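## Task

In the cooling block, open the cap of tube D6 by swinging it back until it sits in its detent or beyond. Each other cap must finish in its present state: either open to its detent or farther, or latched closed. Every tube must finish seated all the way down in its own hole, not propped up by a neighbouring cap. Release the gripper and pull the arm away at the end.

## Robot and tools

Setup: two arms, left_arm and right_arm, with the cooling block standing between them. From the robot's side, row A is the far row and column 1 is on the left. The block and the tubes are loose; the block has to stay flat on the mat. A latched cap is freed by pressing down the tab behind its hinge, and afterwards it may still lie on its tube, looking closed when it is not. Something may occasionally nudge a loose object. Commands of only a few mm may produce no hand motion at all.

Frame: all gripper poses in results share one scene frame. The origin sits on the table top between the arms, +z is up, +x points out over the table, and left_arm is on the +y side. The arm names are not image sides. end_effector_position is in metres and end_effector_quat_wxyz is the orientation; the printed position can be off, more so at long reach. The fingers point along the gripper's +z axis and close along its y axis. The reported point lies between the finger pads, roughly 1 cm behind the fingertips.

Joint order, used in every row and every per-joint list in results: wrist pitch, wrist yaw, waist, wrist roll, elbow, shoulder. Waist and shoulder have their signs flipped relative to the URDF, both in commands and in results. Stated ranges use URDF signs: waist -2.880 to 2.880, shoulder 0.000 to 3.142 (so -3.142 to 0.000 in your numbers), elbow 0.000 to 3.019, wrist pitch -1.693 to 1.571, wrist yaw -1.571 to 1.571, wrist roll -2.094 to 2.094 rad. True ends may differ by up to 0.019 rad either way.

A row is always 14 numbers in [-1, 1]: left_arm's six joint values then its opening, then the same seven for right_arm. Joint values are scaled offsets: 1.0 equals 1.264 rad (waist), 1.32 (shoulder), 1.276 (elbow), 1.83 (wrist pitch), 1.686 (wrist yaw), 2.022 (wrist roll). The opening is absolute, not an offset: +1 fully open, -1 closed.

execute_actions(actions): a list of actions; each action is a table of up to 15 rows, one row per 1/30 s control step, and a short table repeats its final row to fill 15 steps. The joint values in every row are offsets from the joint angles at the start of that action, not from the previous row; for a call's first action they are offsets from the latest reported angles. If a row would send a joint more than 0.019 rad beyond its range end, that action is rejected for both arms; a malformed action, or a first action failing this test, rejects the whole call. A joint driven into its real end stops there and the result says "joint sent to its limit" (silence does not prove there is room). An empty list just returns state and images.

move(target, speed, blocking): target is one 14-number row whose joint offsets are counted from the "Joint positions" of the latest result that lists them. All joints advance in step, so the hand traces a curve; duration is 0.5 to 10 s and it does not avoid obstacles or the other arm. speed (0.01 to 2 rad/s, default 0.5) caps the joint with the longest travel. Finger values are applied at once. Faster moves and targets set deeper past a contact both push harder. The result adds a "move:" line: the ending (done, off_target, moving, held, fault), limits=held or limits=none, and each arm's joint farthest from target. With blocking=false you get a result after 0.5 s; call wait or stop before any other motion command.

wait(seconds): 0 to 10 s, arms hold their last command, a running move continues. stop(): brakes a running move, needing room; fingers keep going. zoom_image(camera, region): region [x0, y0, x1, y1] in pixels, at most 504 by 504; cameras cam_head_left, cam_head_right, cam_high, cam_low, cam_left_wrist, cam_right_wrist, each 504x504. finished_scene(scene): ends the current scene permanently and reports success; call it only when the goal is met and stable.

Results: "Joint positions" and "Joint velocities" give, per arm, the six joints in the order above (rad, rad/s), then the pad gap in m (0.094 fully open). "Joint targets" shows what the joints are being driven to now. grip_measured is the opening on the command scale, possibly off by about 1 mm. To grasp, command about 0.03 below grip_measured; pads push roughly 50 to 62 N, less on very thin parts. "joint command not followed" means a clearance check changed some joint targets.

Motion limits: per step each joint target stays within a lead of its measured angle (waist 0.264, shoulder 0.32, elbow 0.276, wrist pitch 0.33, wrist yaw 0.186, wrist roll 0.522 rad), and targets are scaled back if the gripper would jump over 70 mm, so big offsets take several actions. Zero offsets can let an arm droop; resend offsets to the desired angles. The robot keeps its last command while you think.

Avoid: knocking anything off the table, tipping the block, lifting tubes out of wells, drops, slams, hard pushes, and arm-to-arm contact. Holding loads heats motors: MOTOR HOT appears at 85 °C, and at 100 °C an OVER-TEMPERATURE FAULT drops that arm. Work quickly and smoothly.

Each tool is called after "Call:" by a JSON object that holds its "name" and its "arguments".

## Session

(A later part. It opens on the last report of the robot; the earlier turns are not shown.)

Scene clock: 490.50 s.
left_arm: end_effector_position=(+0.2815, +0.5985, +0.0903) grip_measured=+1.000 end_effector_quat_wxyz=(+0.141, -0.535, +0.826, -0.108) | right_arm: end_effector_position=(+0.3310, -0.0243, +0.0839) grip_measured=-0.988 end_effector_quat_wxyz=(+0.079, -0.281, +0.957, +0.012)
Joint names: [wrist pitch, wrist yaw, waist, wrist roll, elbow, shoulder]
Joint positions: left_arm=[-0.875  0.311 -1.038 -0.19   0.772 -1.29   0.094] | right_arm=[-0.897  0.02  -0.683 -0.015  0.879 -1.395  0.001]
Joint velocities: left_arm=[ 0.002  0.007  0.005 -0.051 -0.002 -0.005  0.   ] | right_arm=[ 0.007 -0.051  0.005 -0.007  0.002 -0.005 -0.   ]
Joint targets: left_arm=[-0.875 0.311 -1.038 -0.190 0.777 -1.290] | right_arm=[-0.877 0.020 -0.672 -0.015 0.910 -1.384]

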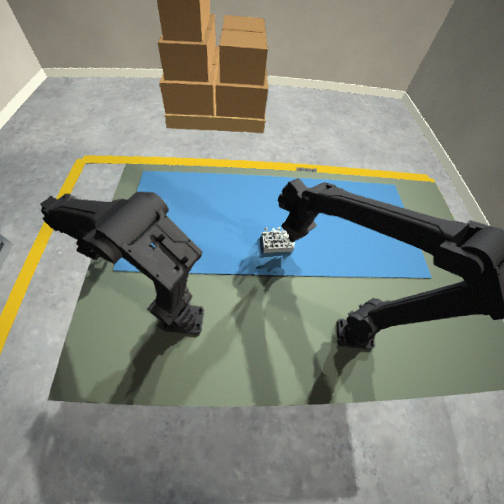

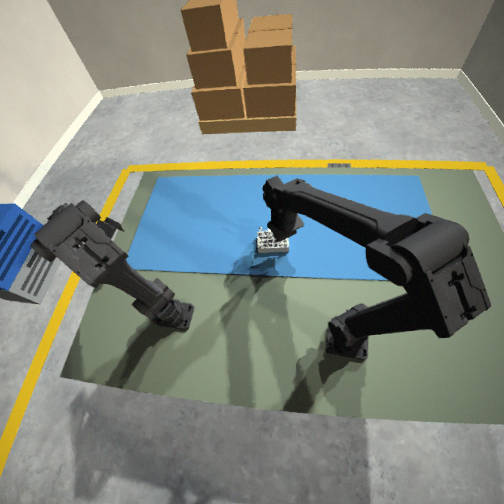

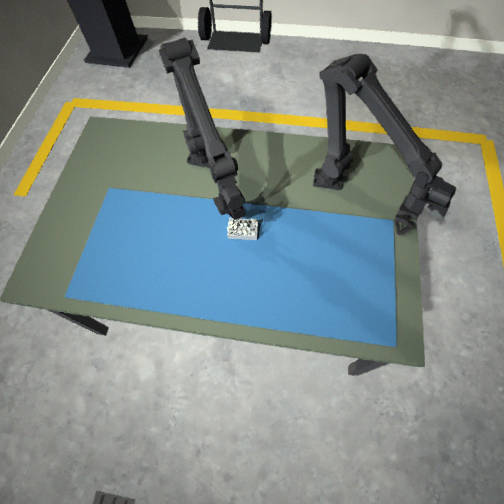

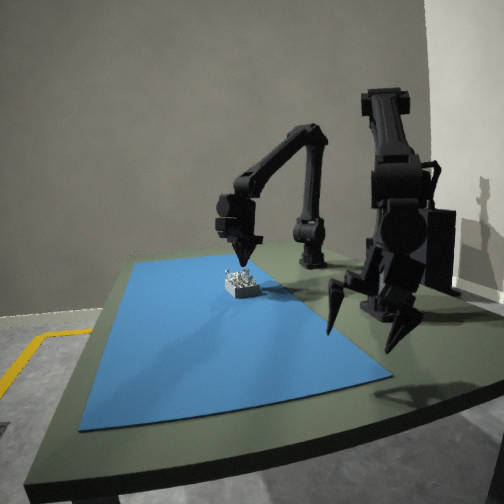

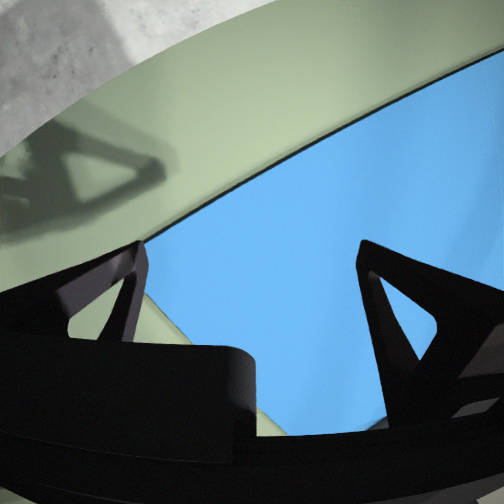

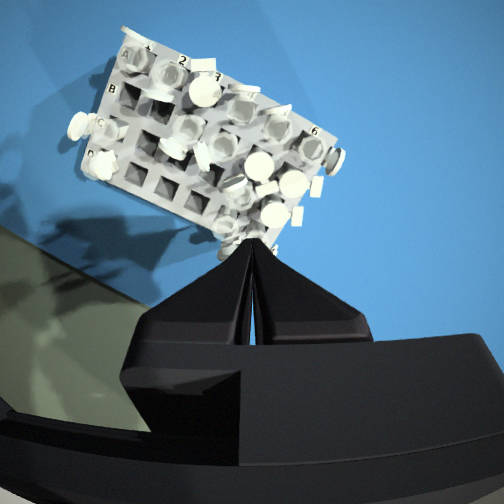

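Call:
{"name": "move", "arguments": {"target": [0,0,0,0,0,0,1, -0.008,0,0,0,0.02,-0.035,-1], "speed": 0.05}}

Call:
{"name": "zoom_image", "arguments": {"camera": "cam_right_wrist", "region": [150,130,350,300]}}

Call:
{"name": "zoom_image", "arguments": {"camera": "cam_low", "region": [200,240,290,310]}}

Scene clock: 497.33 s.
left_arm: end_effector_position=(+0.2804, +0.5967, +0.0884) grip_measured=+1.000 end_effector_quat_wxyz=(+0.139, -0.535, +0.826, -0.109) | right_arm: end_effector_position=(+0.3293, -0.0254, +0.0701) grip_measured=-0.988 end_effector_quat_wxyz=(+0.061, -0.281, +0.958, +0.007)
Joint names: [wrist pitch, wrist yaw, waist, wrist roll, elbow, shoulder]
Joint positions: left_arm=[-0.875  0.311 -1.038 -0.19   0.767 -1.29   0.094] | right_arm=[-0.897  0.02  -0.683 -0.015  0.879 -1.432  0.001]
Joint velocities: left_arm=[-0.017 -0.051  0.005 -0.066 -0.002  0.005  0.   ] | right_arm=[-0.007 -0.037  0.005 -0.037 -0.012  0.015 -0.001]
Joint targets: left_arm=[-0.875 0.311 -1.038 -0.190 0.772 -1.290] | right_arm=[-0.911 0.020 -0.683 -0.015 0.904 -1.441]
move: off_target (right_arm); limits=none; left_arm: farthest joint: the elbow, 0.005 radians from its target (0.000 radians at the start); right_arm: farthest joint: the elbow, 0.026 radians from its target (0.026 radians at the start)

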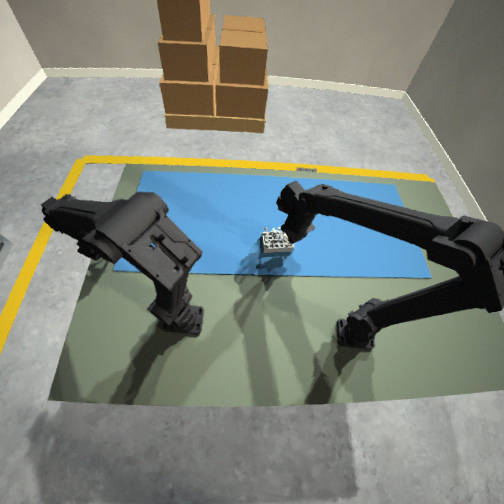

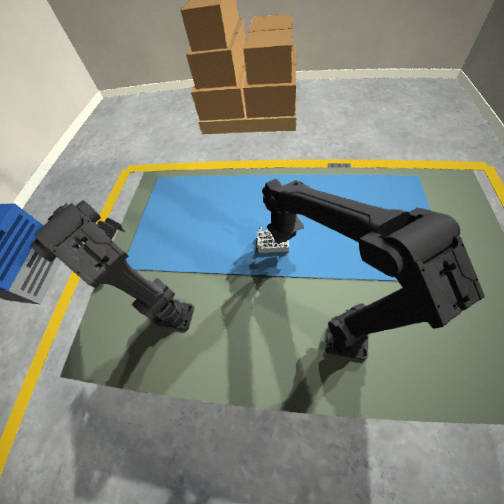

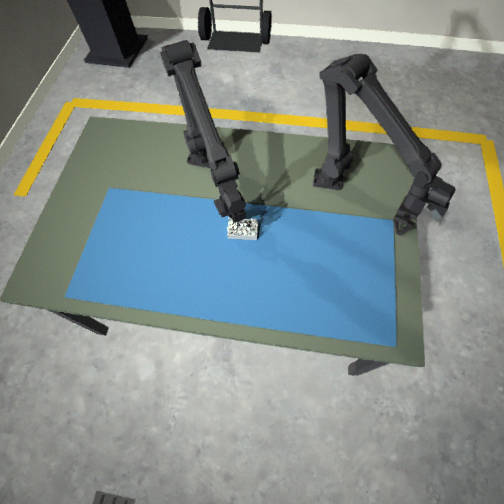

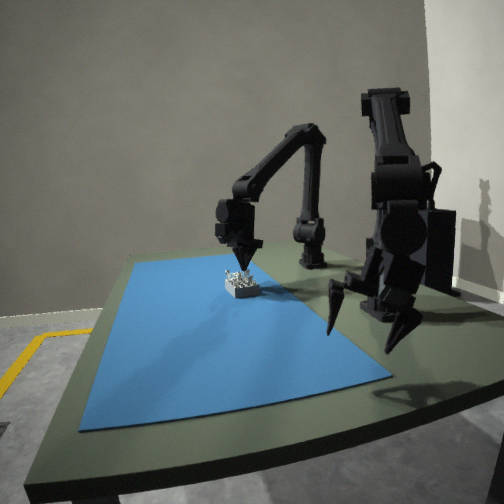

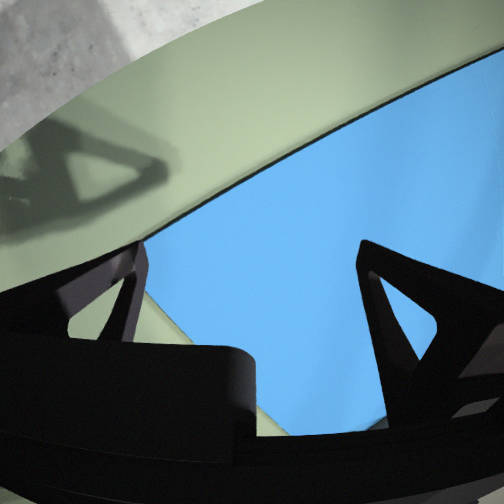

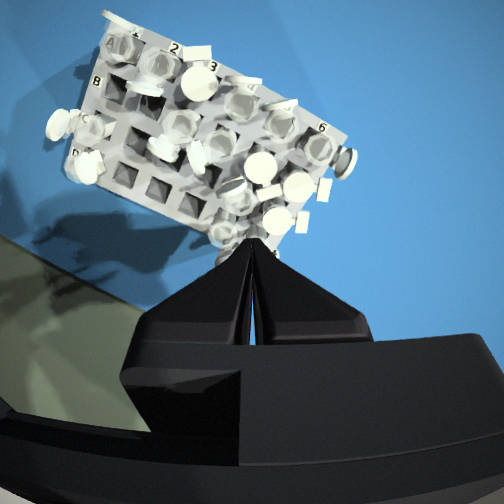

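Region (150, 130, 350, 300) of cam_right_wrist's 504x504 image, scaled by 2.520, with more detail than that image has; it fills the top 428 rows of this view, and the rest is white.

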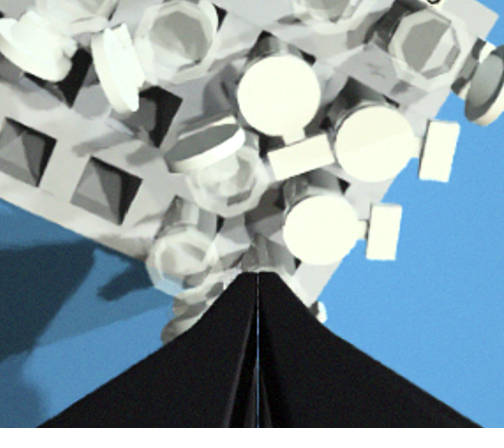

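Region (200, 240, 290, 310) of cam_low's 504x504 image, scaled by 5.600, with more detail than that image has.

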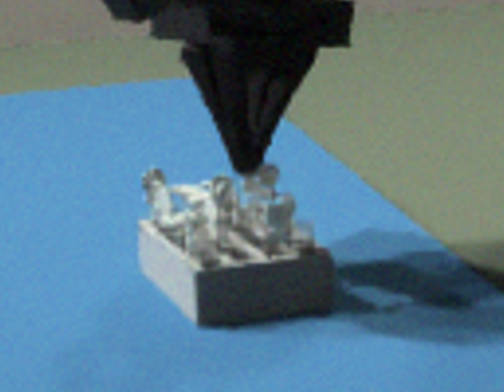

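Call:
{"name": "move", "arguments": {"target": [0,0,0,0,0,0,1, 0.0,0,0,0,0.02,-0.022,-1], "speed": 0.05}}

Call:
{"name": "move", "arguments": {"target": [0,0,0,0,0,0,1, -0.02,0,0.035,0,0.02,-0.008,-1], "speed": 0.03}}

Call:
{"name": "zoom_image", "arguments": {"camera": "cam_right_wrist", "region": [150,130,350,300]}}

Scene clock: 510.03 s.
left_arm: end_effector_position=(+0.2792, +0.5950, +0.0866) grip_measured=+1.000 end_effector_quat_wxyz=(+0.136, -0.536, +0.826, -0.110) | right_arm: end_effector_position=(+0.3284, -0.0259, +0.0639) grip_measured=-0.988 end_effector_quat_wxyz=(+0.053, -0.281, +0.958, +0.004)
Joint names: [wrist pitch, wrist yaw, waist, wrist roll, elbow, shoulder]
Joint positions: left_arm=[-0.875  0.311 -1.038 -0.19   0.762 -1.29   0.094] | right_arm=[-0.897  0.02  -0.683 -0.015  0.879 -1.449  0.001]
Joint velocities: left_arm=[ 0.002 -0.051 -0.005  0.037 -0.002 -0.005  0.   ] | right_arm=[-0.002 -0.007  0.005  0.066 -0.012 -0.005  0.   ]
Joint targets: left_arm=[-0.875 0.311 -1.038 -0.190 0.767 -1.290] | right_arm=[-0.897 0.020 -0.683 -0.015 0.904 -1.461]
move: off_target (right_arm); limits=none; left_arm: farthest joint: the elbow, 0.005 radians from its target (0.000 radians at the start); right_arm: farthest joint: the elbow, 0.026 radians from its target (0.026 radians at the start)

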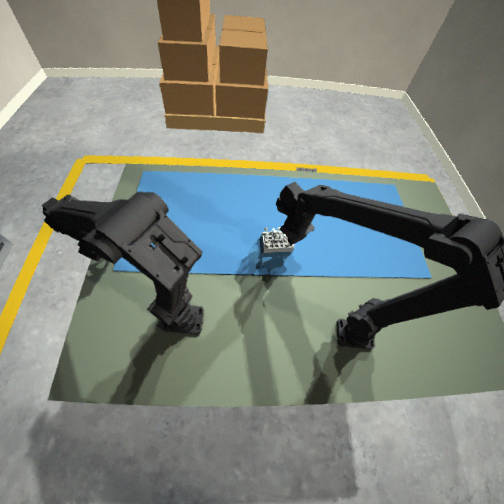

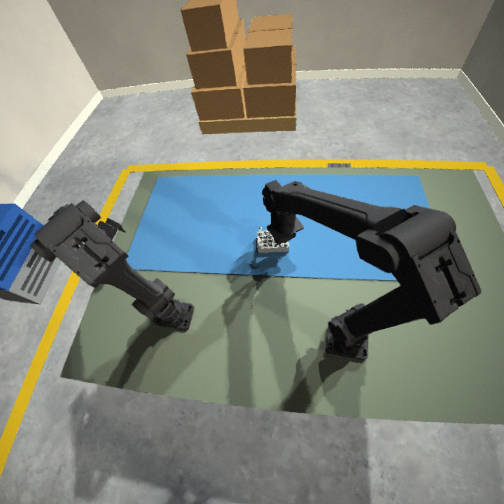

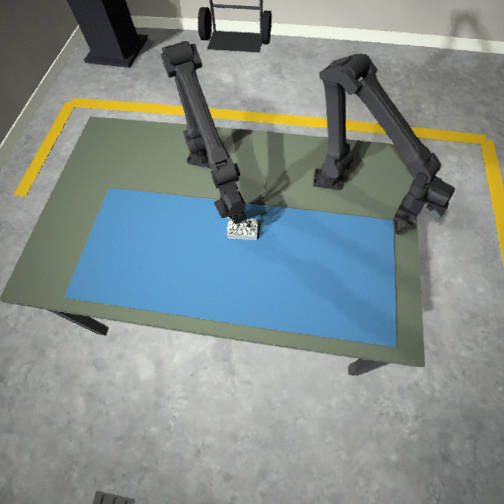

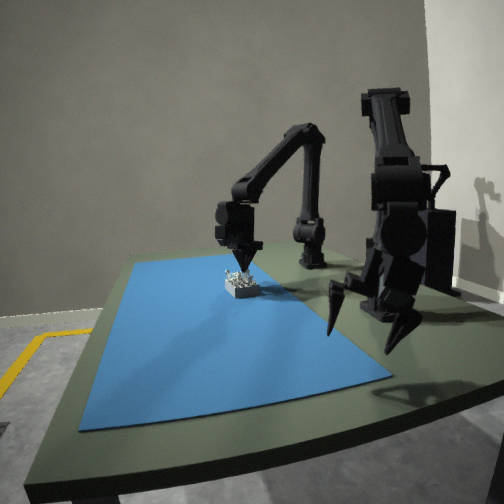

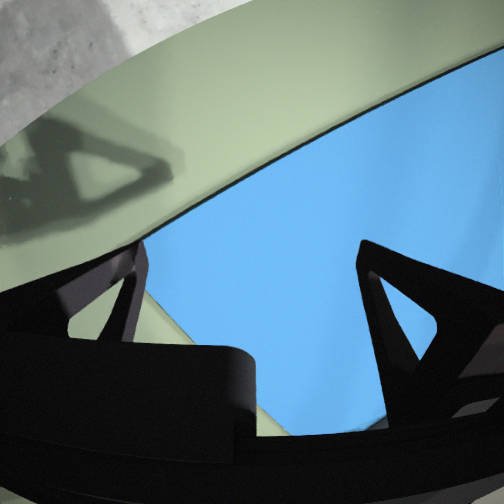

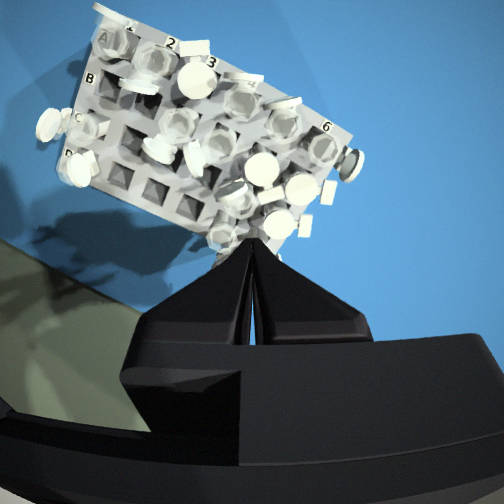

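Scene clock: 511.83 s.
left_arm: end_effector_position=(+0.2780, +0.5931, +0.0846) grip_measured=+1.000 end_effector_quat_wxyz=(+0.134, -0.536, +0.826, -0.111) | right_arm: end_effector_position=(+0.3293, -0.0318, +0.0637) grip_measured=-0.988 end_effector_quat_wxyz=(+0.047, -0.273, +0.961, +0.007)
Joint names: [wrist pitch, wrist yaw, waist, wrist roll, elbow, shoulder]
Joint positions: left_arm=[-0.875  0.311 -1.038 -0.19   0.757 -1.29   0.094] | right_arm=[-0.906  0.011 -0.665 -0.015  0.879 -1.449  0.001]
Joint velocities: left_arm=[ 0.007  0.007  0.005 -0.037  0.017 -0.005  0.   ] | right_arm=[0.002 0.051 0.005 0.051 0.002 0.005 0.001]
Joint targets: left_arm=[-0.875 0.311 -1.038 -0.190 0.762 -1.290] | right_arm=[-0.933 0.020 -0.639 -0.015 0.904 -1.459]
move: off_target (right_arm); limits=none; left_arm: farthest joint: the elbow, 0.005 radians from its target (0.000 radians at the start); right_arm: farthest joint: the wrist pitch, 0.028 radians from its target (0.037 radians at the start)

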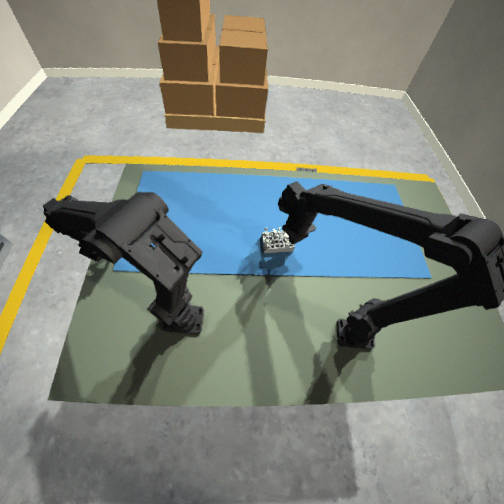

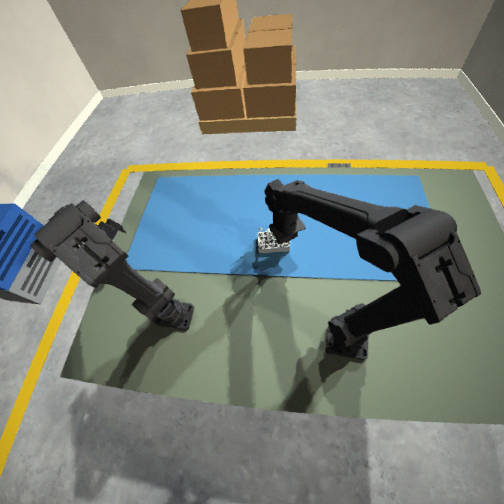

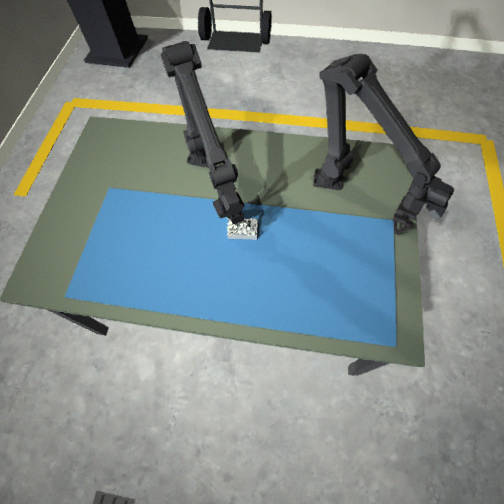

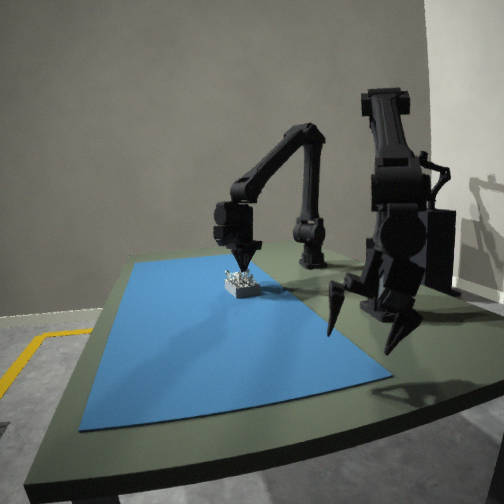

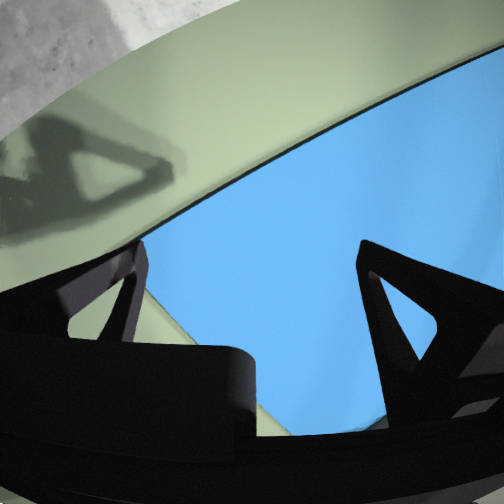

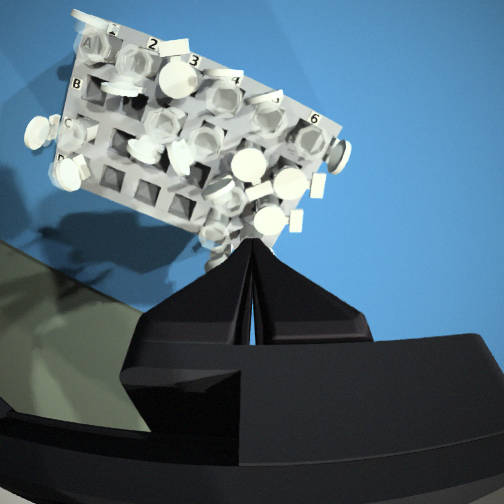

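Region (150, 130, 350, 300) of cam_right_wrist's 504x504 image, scaled by 2.520, with more detail than that image has; it fills the top 428 rows of this view, and the rest is white.

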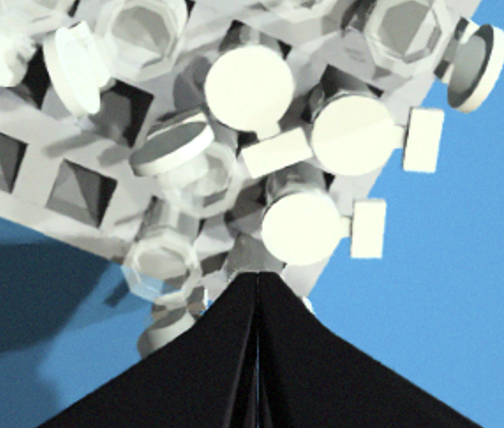

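Call:
{"name": "move", "arguments": {"target": [0,0,0,0,0,0,1, -0.028,0.006,0.045,0,0.02,-0.008,-1], "speed": 0.03}}

Call:
{"name": "zoom_image", "arguments": {"camera": "cam_right_wrist", "region": [150,130,350,300]}}

Call:
{"name": "zoom_image", "arguments": {"camera": "cam_head_right", "region": [240,210,320,270]}}

Scene clock: 520.40 s.
left_arm: end_effector_position=(+0.2768, +0.5913, +0.0828) grip_measured=+1.000 end_effector_quat_wxyz=(+0.132, -0.536, +0.826, -0.112) | right_arm: end_effector_position=(+0.3306, -0.0432, +0.0633) grip_measured=-0.988 end_effector_quat_wxyz=(+0.038, -0.259, +0.965, +0.006)
Joint names: [wrist pitch, wrist yaw, waist, wrist roll, elbow, shoulder]
Joint positions: left_arm=[-0.875  0.311 -1.038 -0.19   0.752 -1.29   0.094] | right_arm=[-0.924  0.007 -0.636 -0.015  0.879 -1.449  0.001]
Joint velocities: left_arm=[-0.012  0.037 -0.005 -0.022  0.022  0.005  0.   ] | right_arm=[ 0.002  0.037  0.005 -0.037 -0.002  0.015  0.   ]
Joint targets: left_arm=[-0.875 0.311 -1.038 -0.190 0.757 -1.290] | right_arm=[-0.957 0.021 -0.608 -0.015 0.904 -1.460]
move: off_target (right_arm); limits=none; left_arm: farthest joint: the elbow, 0.005 radians from its target (0.000 radians at the start); right_arm: farthest joint: the wrist pitch, 0.033 radians from its target (0.051 radians at the start)

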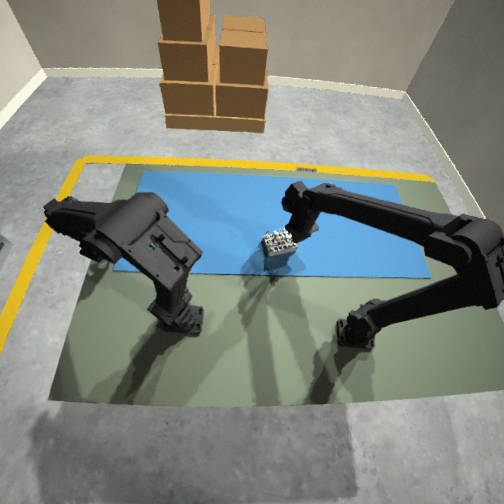

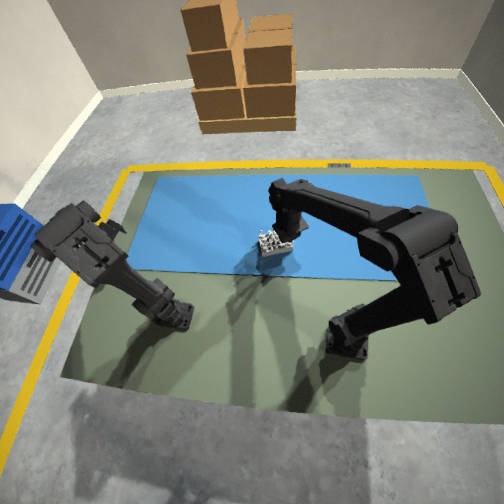

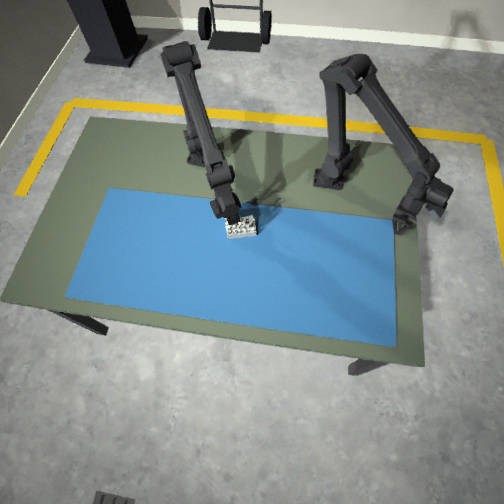

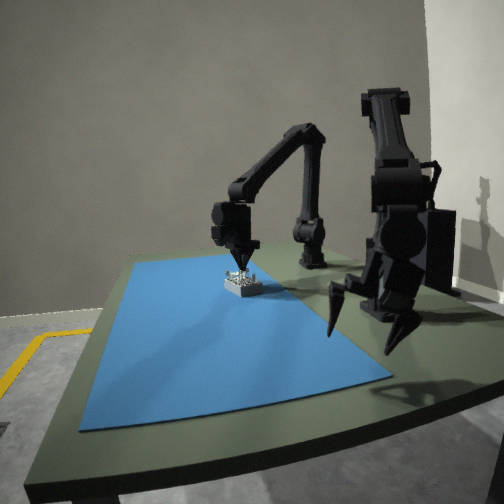

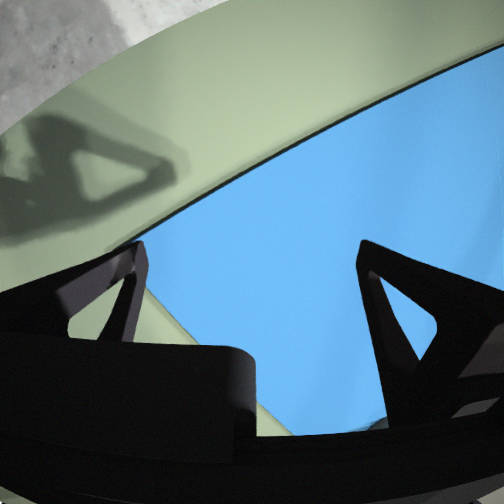

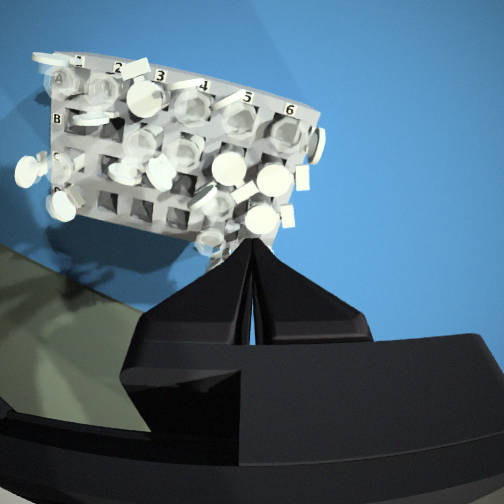

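Region (150, 130, 350, 300) of cam_right_wrist's 504x504 image, scaled by 2.520, with more detail than that image has; it fills the top 428 rows of this view, and the rest is white.

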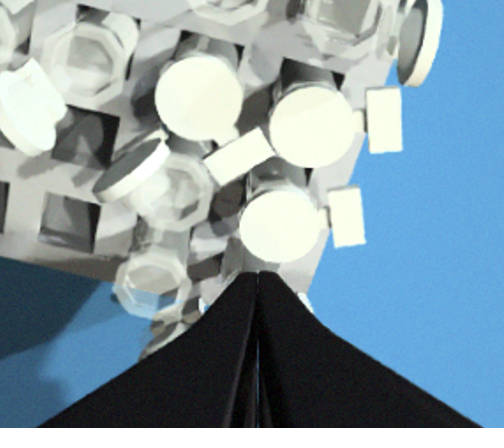

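Region (240, 210, 320, 270) of cam_head_right's 504x504 image, scaled by 6.300, with more detail than that image has; it fills the top 378 rows of this view, and the rest is white.

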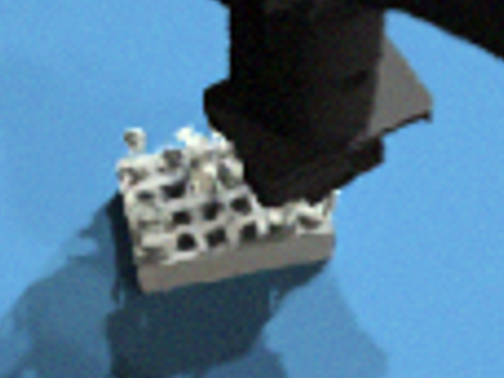

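Call:
{"name": "move", "arguments": {"target": [0,0,0,0,0,0,1, 0.03,0,-0.01,0,0.02,0.09,-1], "speed": 0.08}}

Call:
{"name": "move", "arguments": {"target": [0,0,0,0,0,0,1, -0.06,0,0,0,0.02,0.0,-1], "speed": 0.1}}

Call:
{"name": "zoom_image", "arguments": {"camera": "cam_right_wrist", "region": [150,130,350,300]}}

Scene clock: 528.83 s.
left_arm: end_effector_position=(+0.2757, +0.5896, +0.0811) grip_measured=+1.000 end_effector_quat_wxyz=(+0.130, -0.537, +0.826, -0.113) | right_arm: end_effector_position=(+0.3419, -0.0358, +0.1033) grip_measured=-0.988 end_effector_quat_wxyz=(+0.105, -0.258, +0.960, +0.025)
Joint names: [wrist pitch, wrist yaw, waist, wrist roll, elbow, shoulder]
Joint positions: left_arm=[-0.875  0.311 -1.038 -0.19   0.747 -1.29   0.094] | right_arm=[-0.889  0.004 -0.637 -0.015  0.879 -1.344  0.001]
Joint velocities: left_arm=[ 0.017 -0.037  0.005  0.051 -0.012  0.005  0.   ] | right_arm=[-0.002  0.037  0.005 -0.007  0.002  0.015 -0.   ]
Joint targets: left_arm=[-0.875 0.311 -1.038 -0.190 0.752 -1.290] | right_arm=[-0.869 0.008 -0.648 -0.015 0.904 -1.330]
move: off_target (right_arm); limits=none; left_arm: farthest joint: the elbow, 0.005 radians from its target (0.000 radians at the start); right_arm: farthest joint: the elbow, 0.026 radians from its target (0.026 radians at the start)

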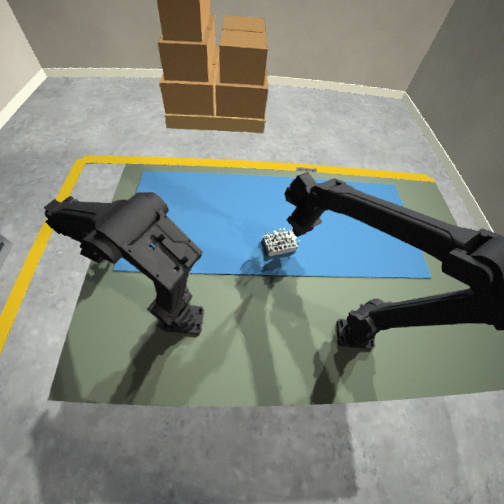

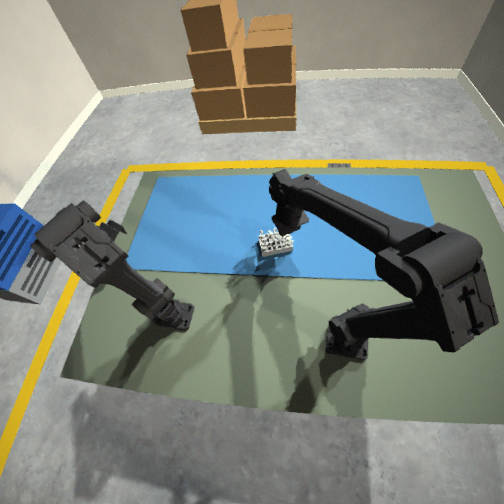

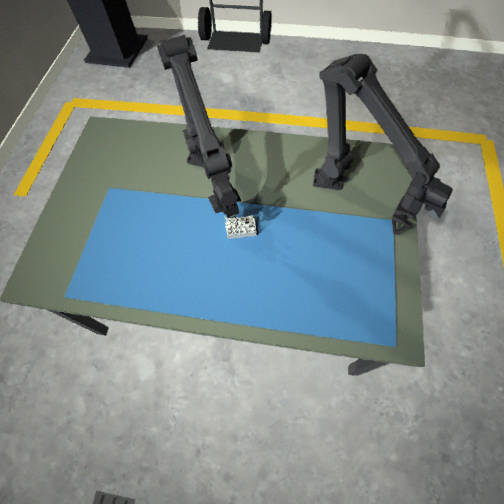

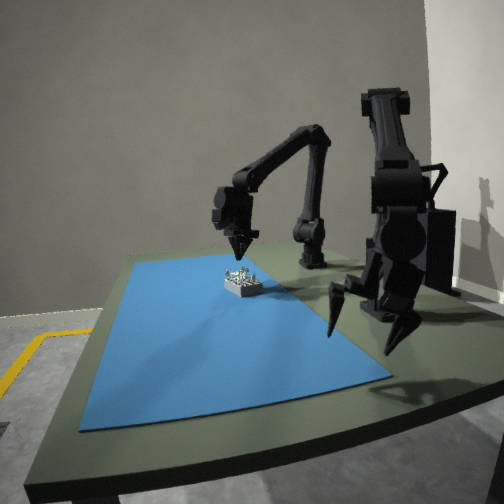

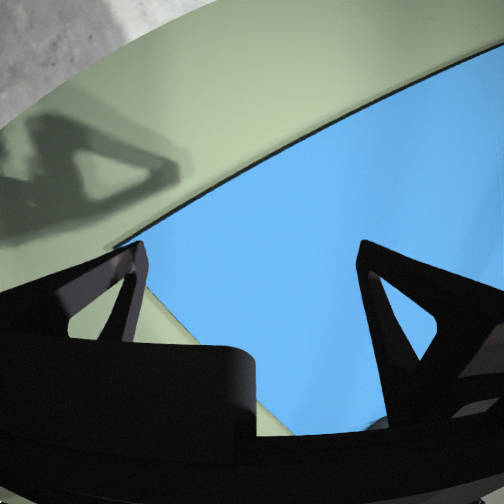

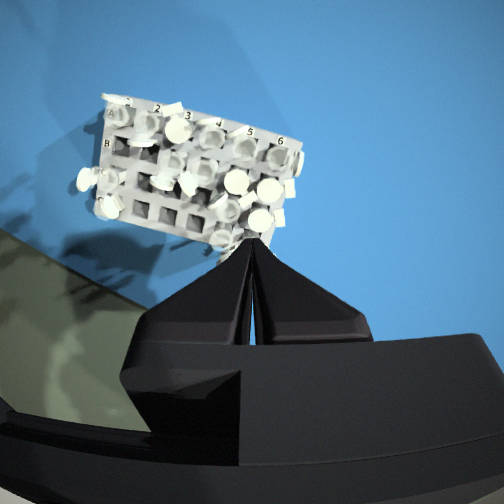

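Scene clock: 530.23 s.
left_arm: end_effector_position=(+0.2745, +0.5878, +0.0793) grip_measured=+1.000 end_effector_quat_wxyz=(+0.128, -0.537, +0.826, -0.114) | right_arm: end_effector_position=(+0.3220, -0.0470, +0.0994) grip_measured=-0.988 end_effector_quat_wxyz=(+0.060, -0.259, +0.964, +0.013)
Joint names: [wrist pitch, wrist yaw, waist, wrist roll, elbow, shoulder]
Joint positions: left_arm=[-0.875  0.311 -1.038 -0.19   0.742 -1.29   0.094] | right_arm=[-0.984  0.004 -0.637 -0.015  0.879 -1.344  0.001]
Joint velocities: left_arm=[ 0.017  0.081  0.015 -0.007  0.012 -0.005  0.   ] | right_arm=[ 0.002  0.007 -0.005  0.007 -0.012  0.015 -0.   ]
Joint targets: left_arm=[-0.875 0.311 -1.038 -0.190 0.747 -1.290] | right_arm=[-0.999 0.004 -0.637 -0.015 0.904 -1.344]
move: off_target (right_arm); limits=none; left_arm: farthest joint: the elbow, 0.005 radians from its target (0.000 radians at the start); right_arm: farthest joint: the elbow, 0.026 radians from its target (0.026 radians at the start)

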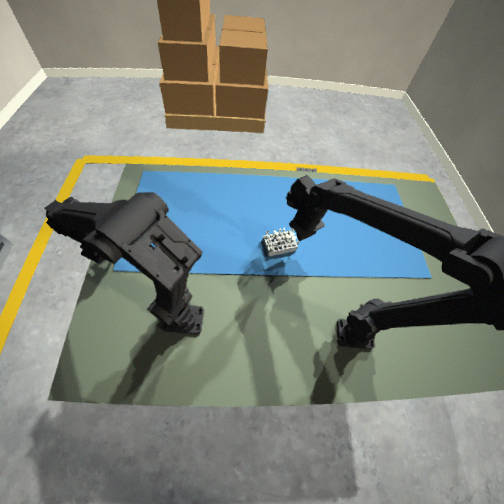

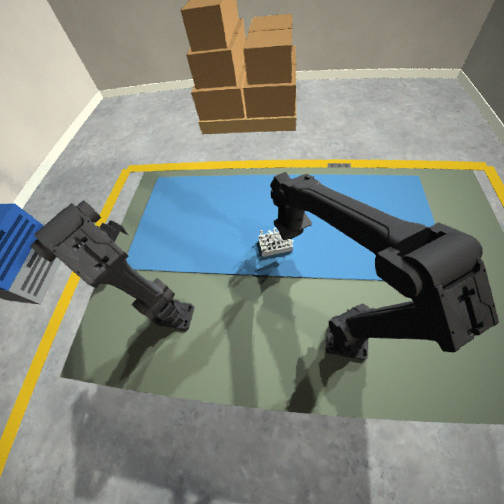

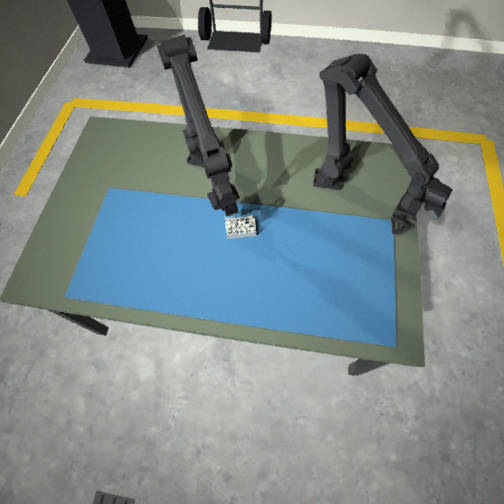

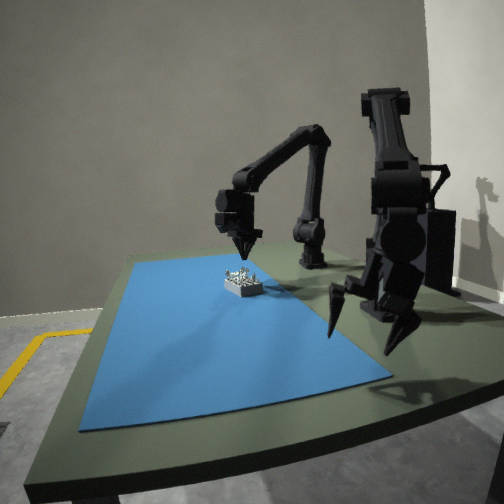

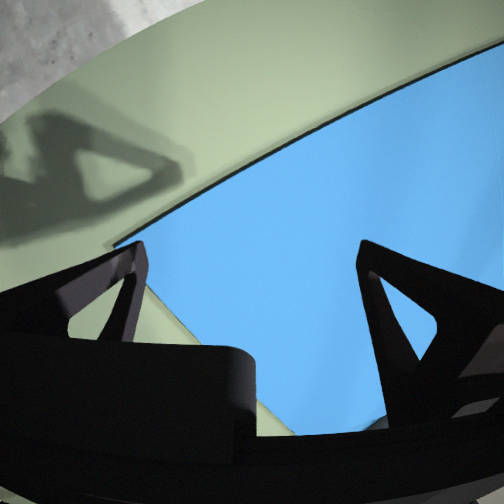

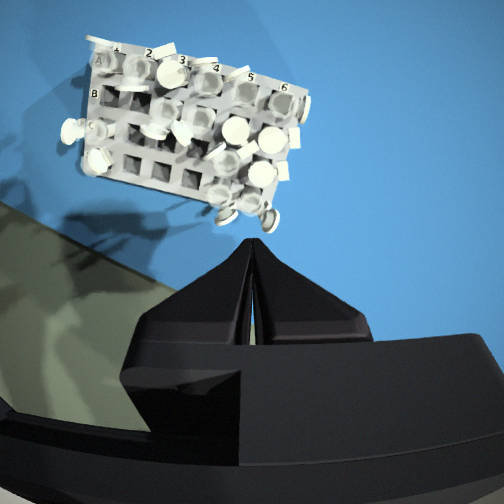

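Region (150, 130, 350, 300) of cam_right_wrist's 504x504 image, scaled by 2.520, with more detail than that image has; it fills the top 428 rows of this view, and the rest is white.

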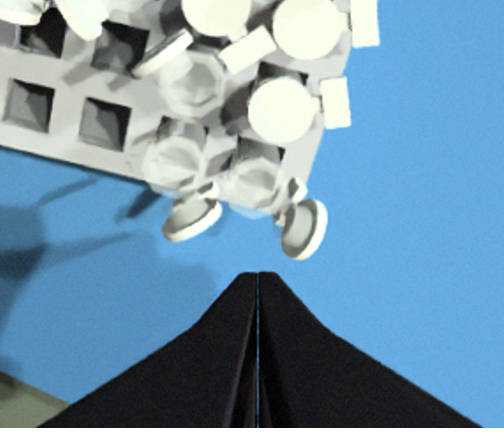

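D6 lid leans outward like D5's. Move clear.

Call:
{"name": "move", "arguments": {"target": [0,0,0,0,0,0,1, 0,0,0.35,0,0.02,0.12,-1], "speed": 0.4}}

Call:
{"name": "zoom_image", "arguments": {"camera": "cam_low", "region": [200,240,290,310]}}

Call:
{"name": "finished_scene", "arguments": {"scene": 1}}

Scene clock: 547.07 s.
left_arm: end_effector_position=(+0.2733, +0.5860, +0.0776) grip_measured=+1.000 end_effector_quat_wxyz=(+0.125, -0.538, +0.826, -0.115) | right_arm: end_effector_position=(+0.3692, -0.2038, +0.1520) grip_measured=-0.988 end_effector_quat_wxyz=(+0.135, -0.042, +0.990, +0.002)
Joint names: [wrist pitch, wrist yaw, waist, wrist roll, elbow, shoulder]
Joint positions: left_arm=[-0.875  0.311 -1.038 -0.19   0.737 -1.29   0.094] | right_arm=[-0.984  0.004 -0.196 -0.015  0.879 -1.195  0.001]
Joint velocities: left_arm=[ 0.007 -0.066 -0.005 -0.051 -0.002  0.015  0.   ] | right_arm=[ 0.007  0.051 -0.005 -0.007 -0.012  0.005 -0.001]
Joint targets: left_arm=[-0.875 0.311 -1.038 -0.190 0.742 -1.290] | right_arm=[-0.984 0.004 -0.195 -0.015 0.904 -1.185]
move: off_target (right_arm); limits=none; left_arm: farthest joint: the elbow, 0.005 radians from its target (0.000 radians at the start); right_arm: farthest joint: the elbow, 0.026 radians from its target (0.026 radians at the start)

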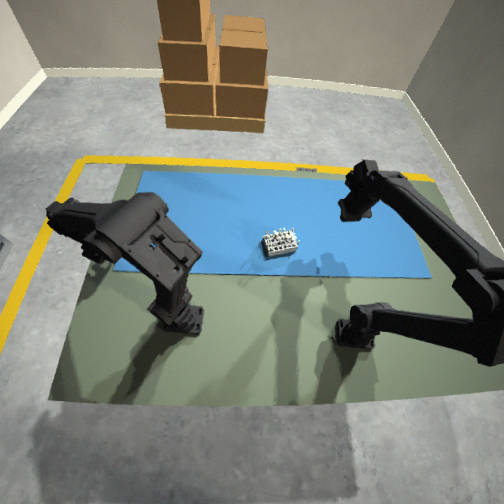

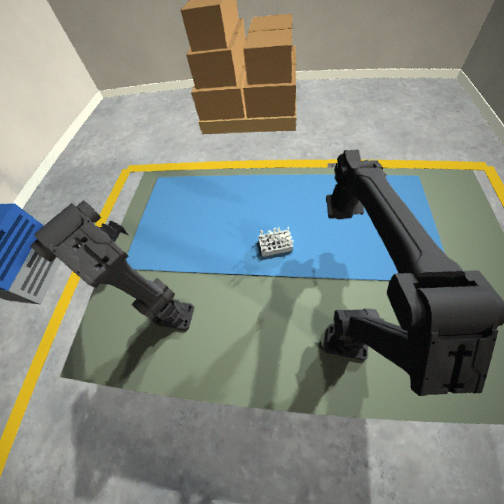

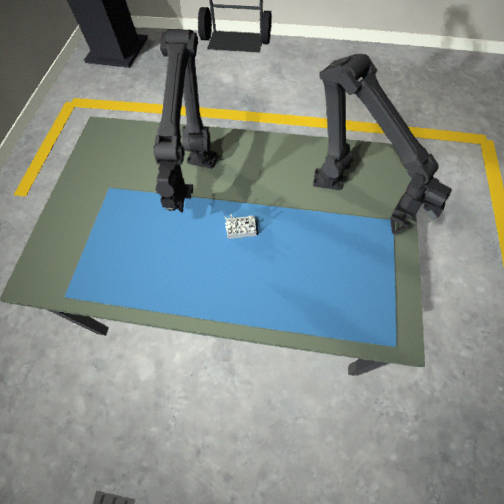

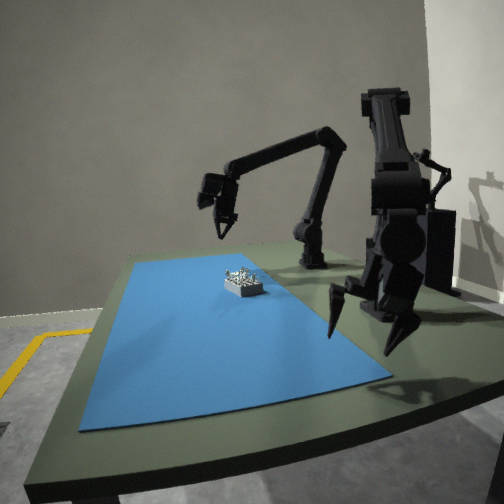

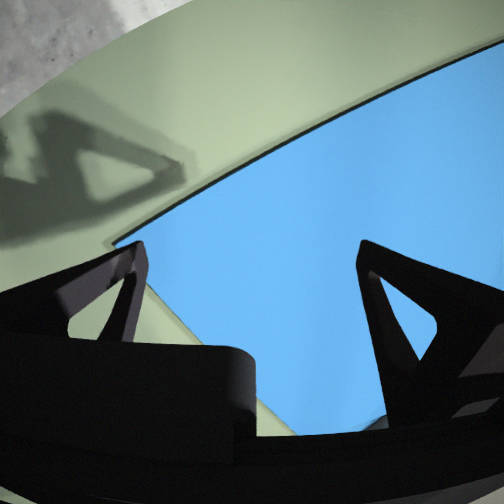

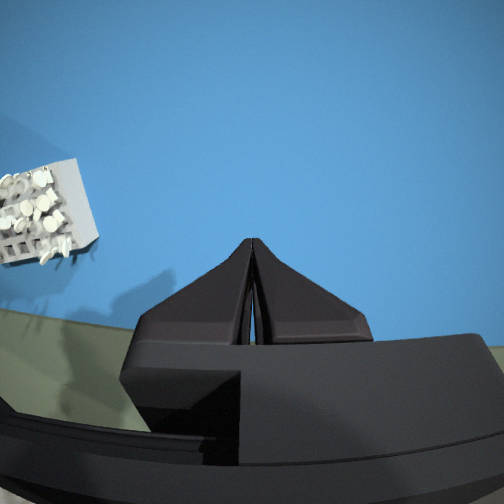

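Region (200, 240, 290, 310) of cam_low's 504x504 image, scaled by 5.600, with more detail than that image has.

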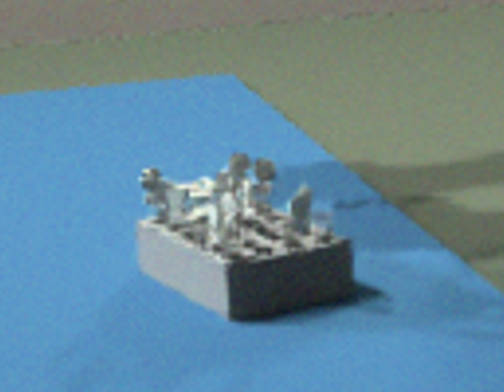

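The scene is finished: the task was done.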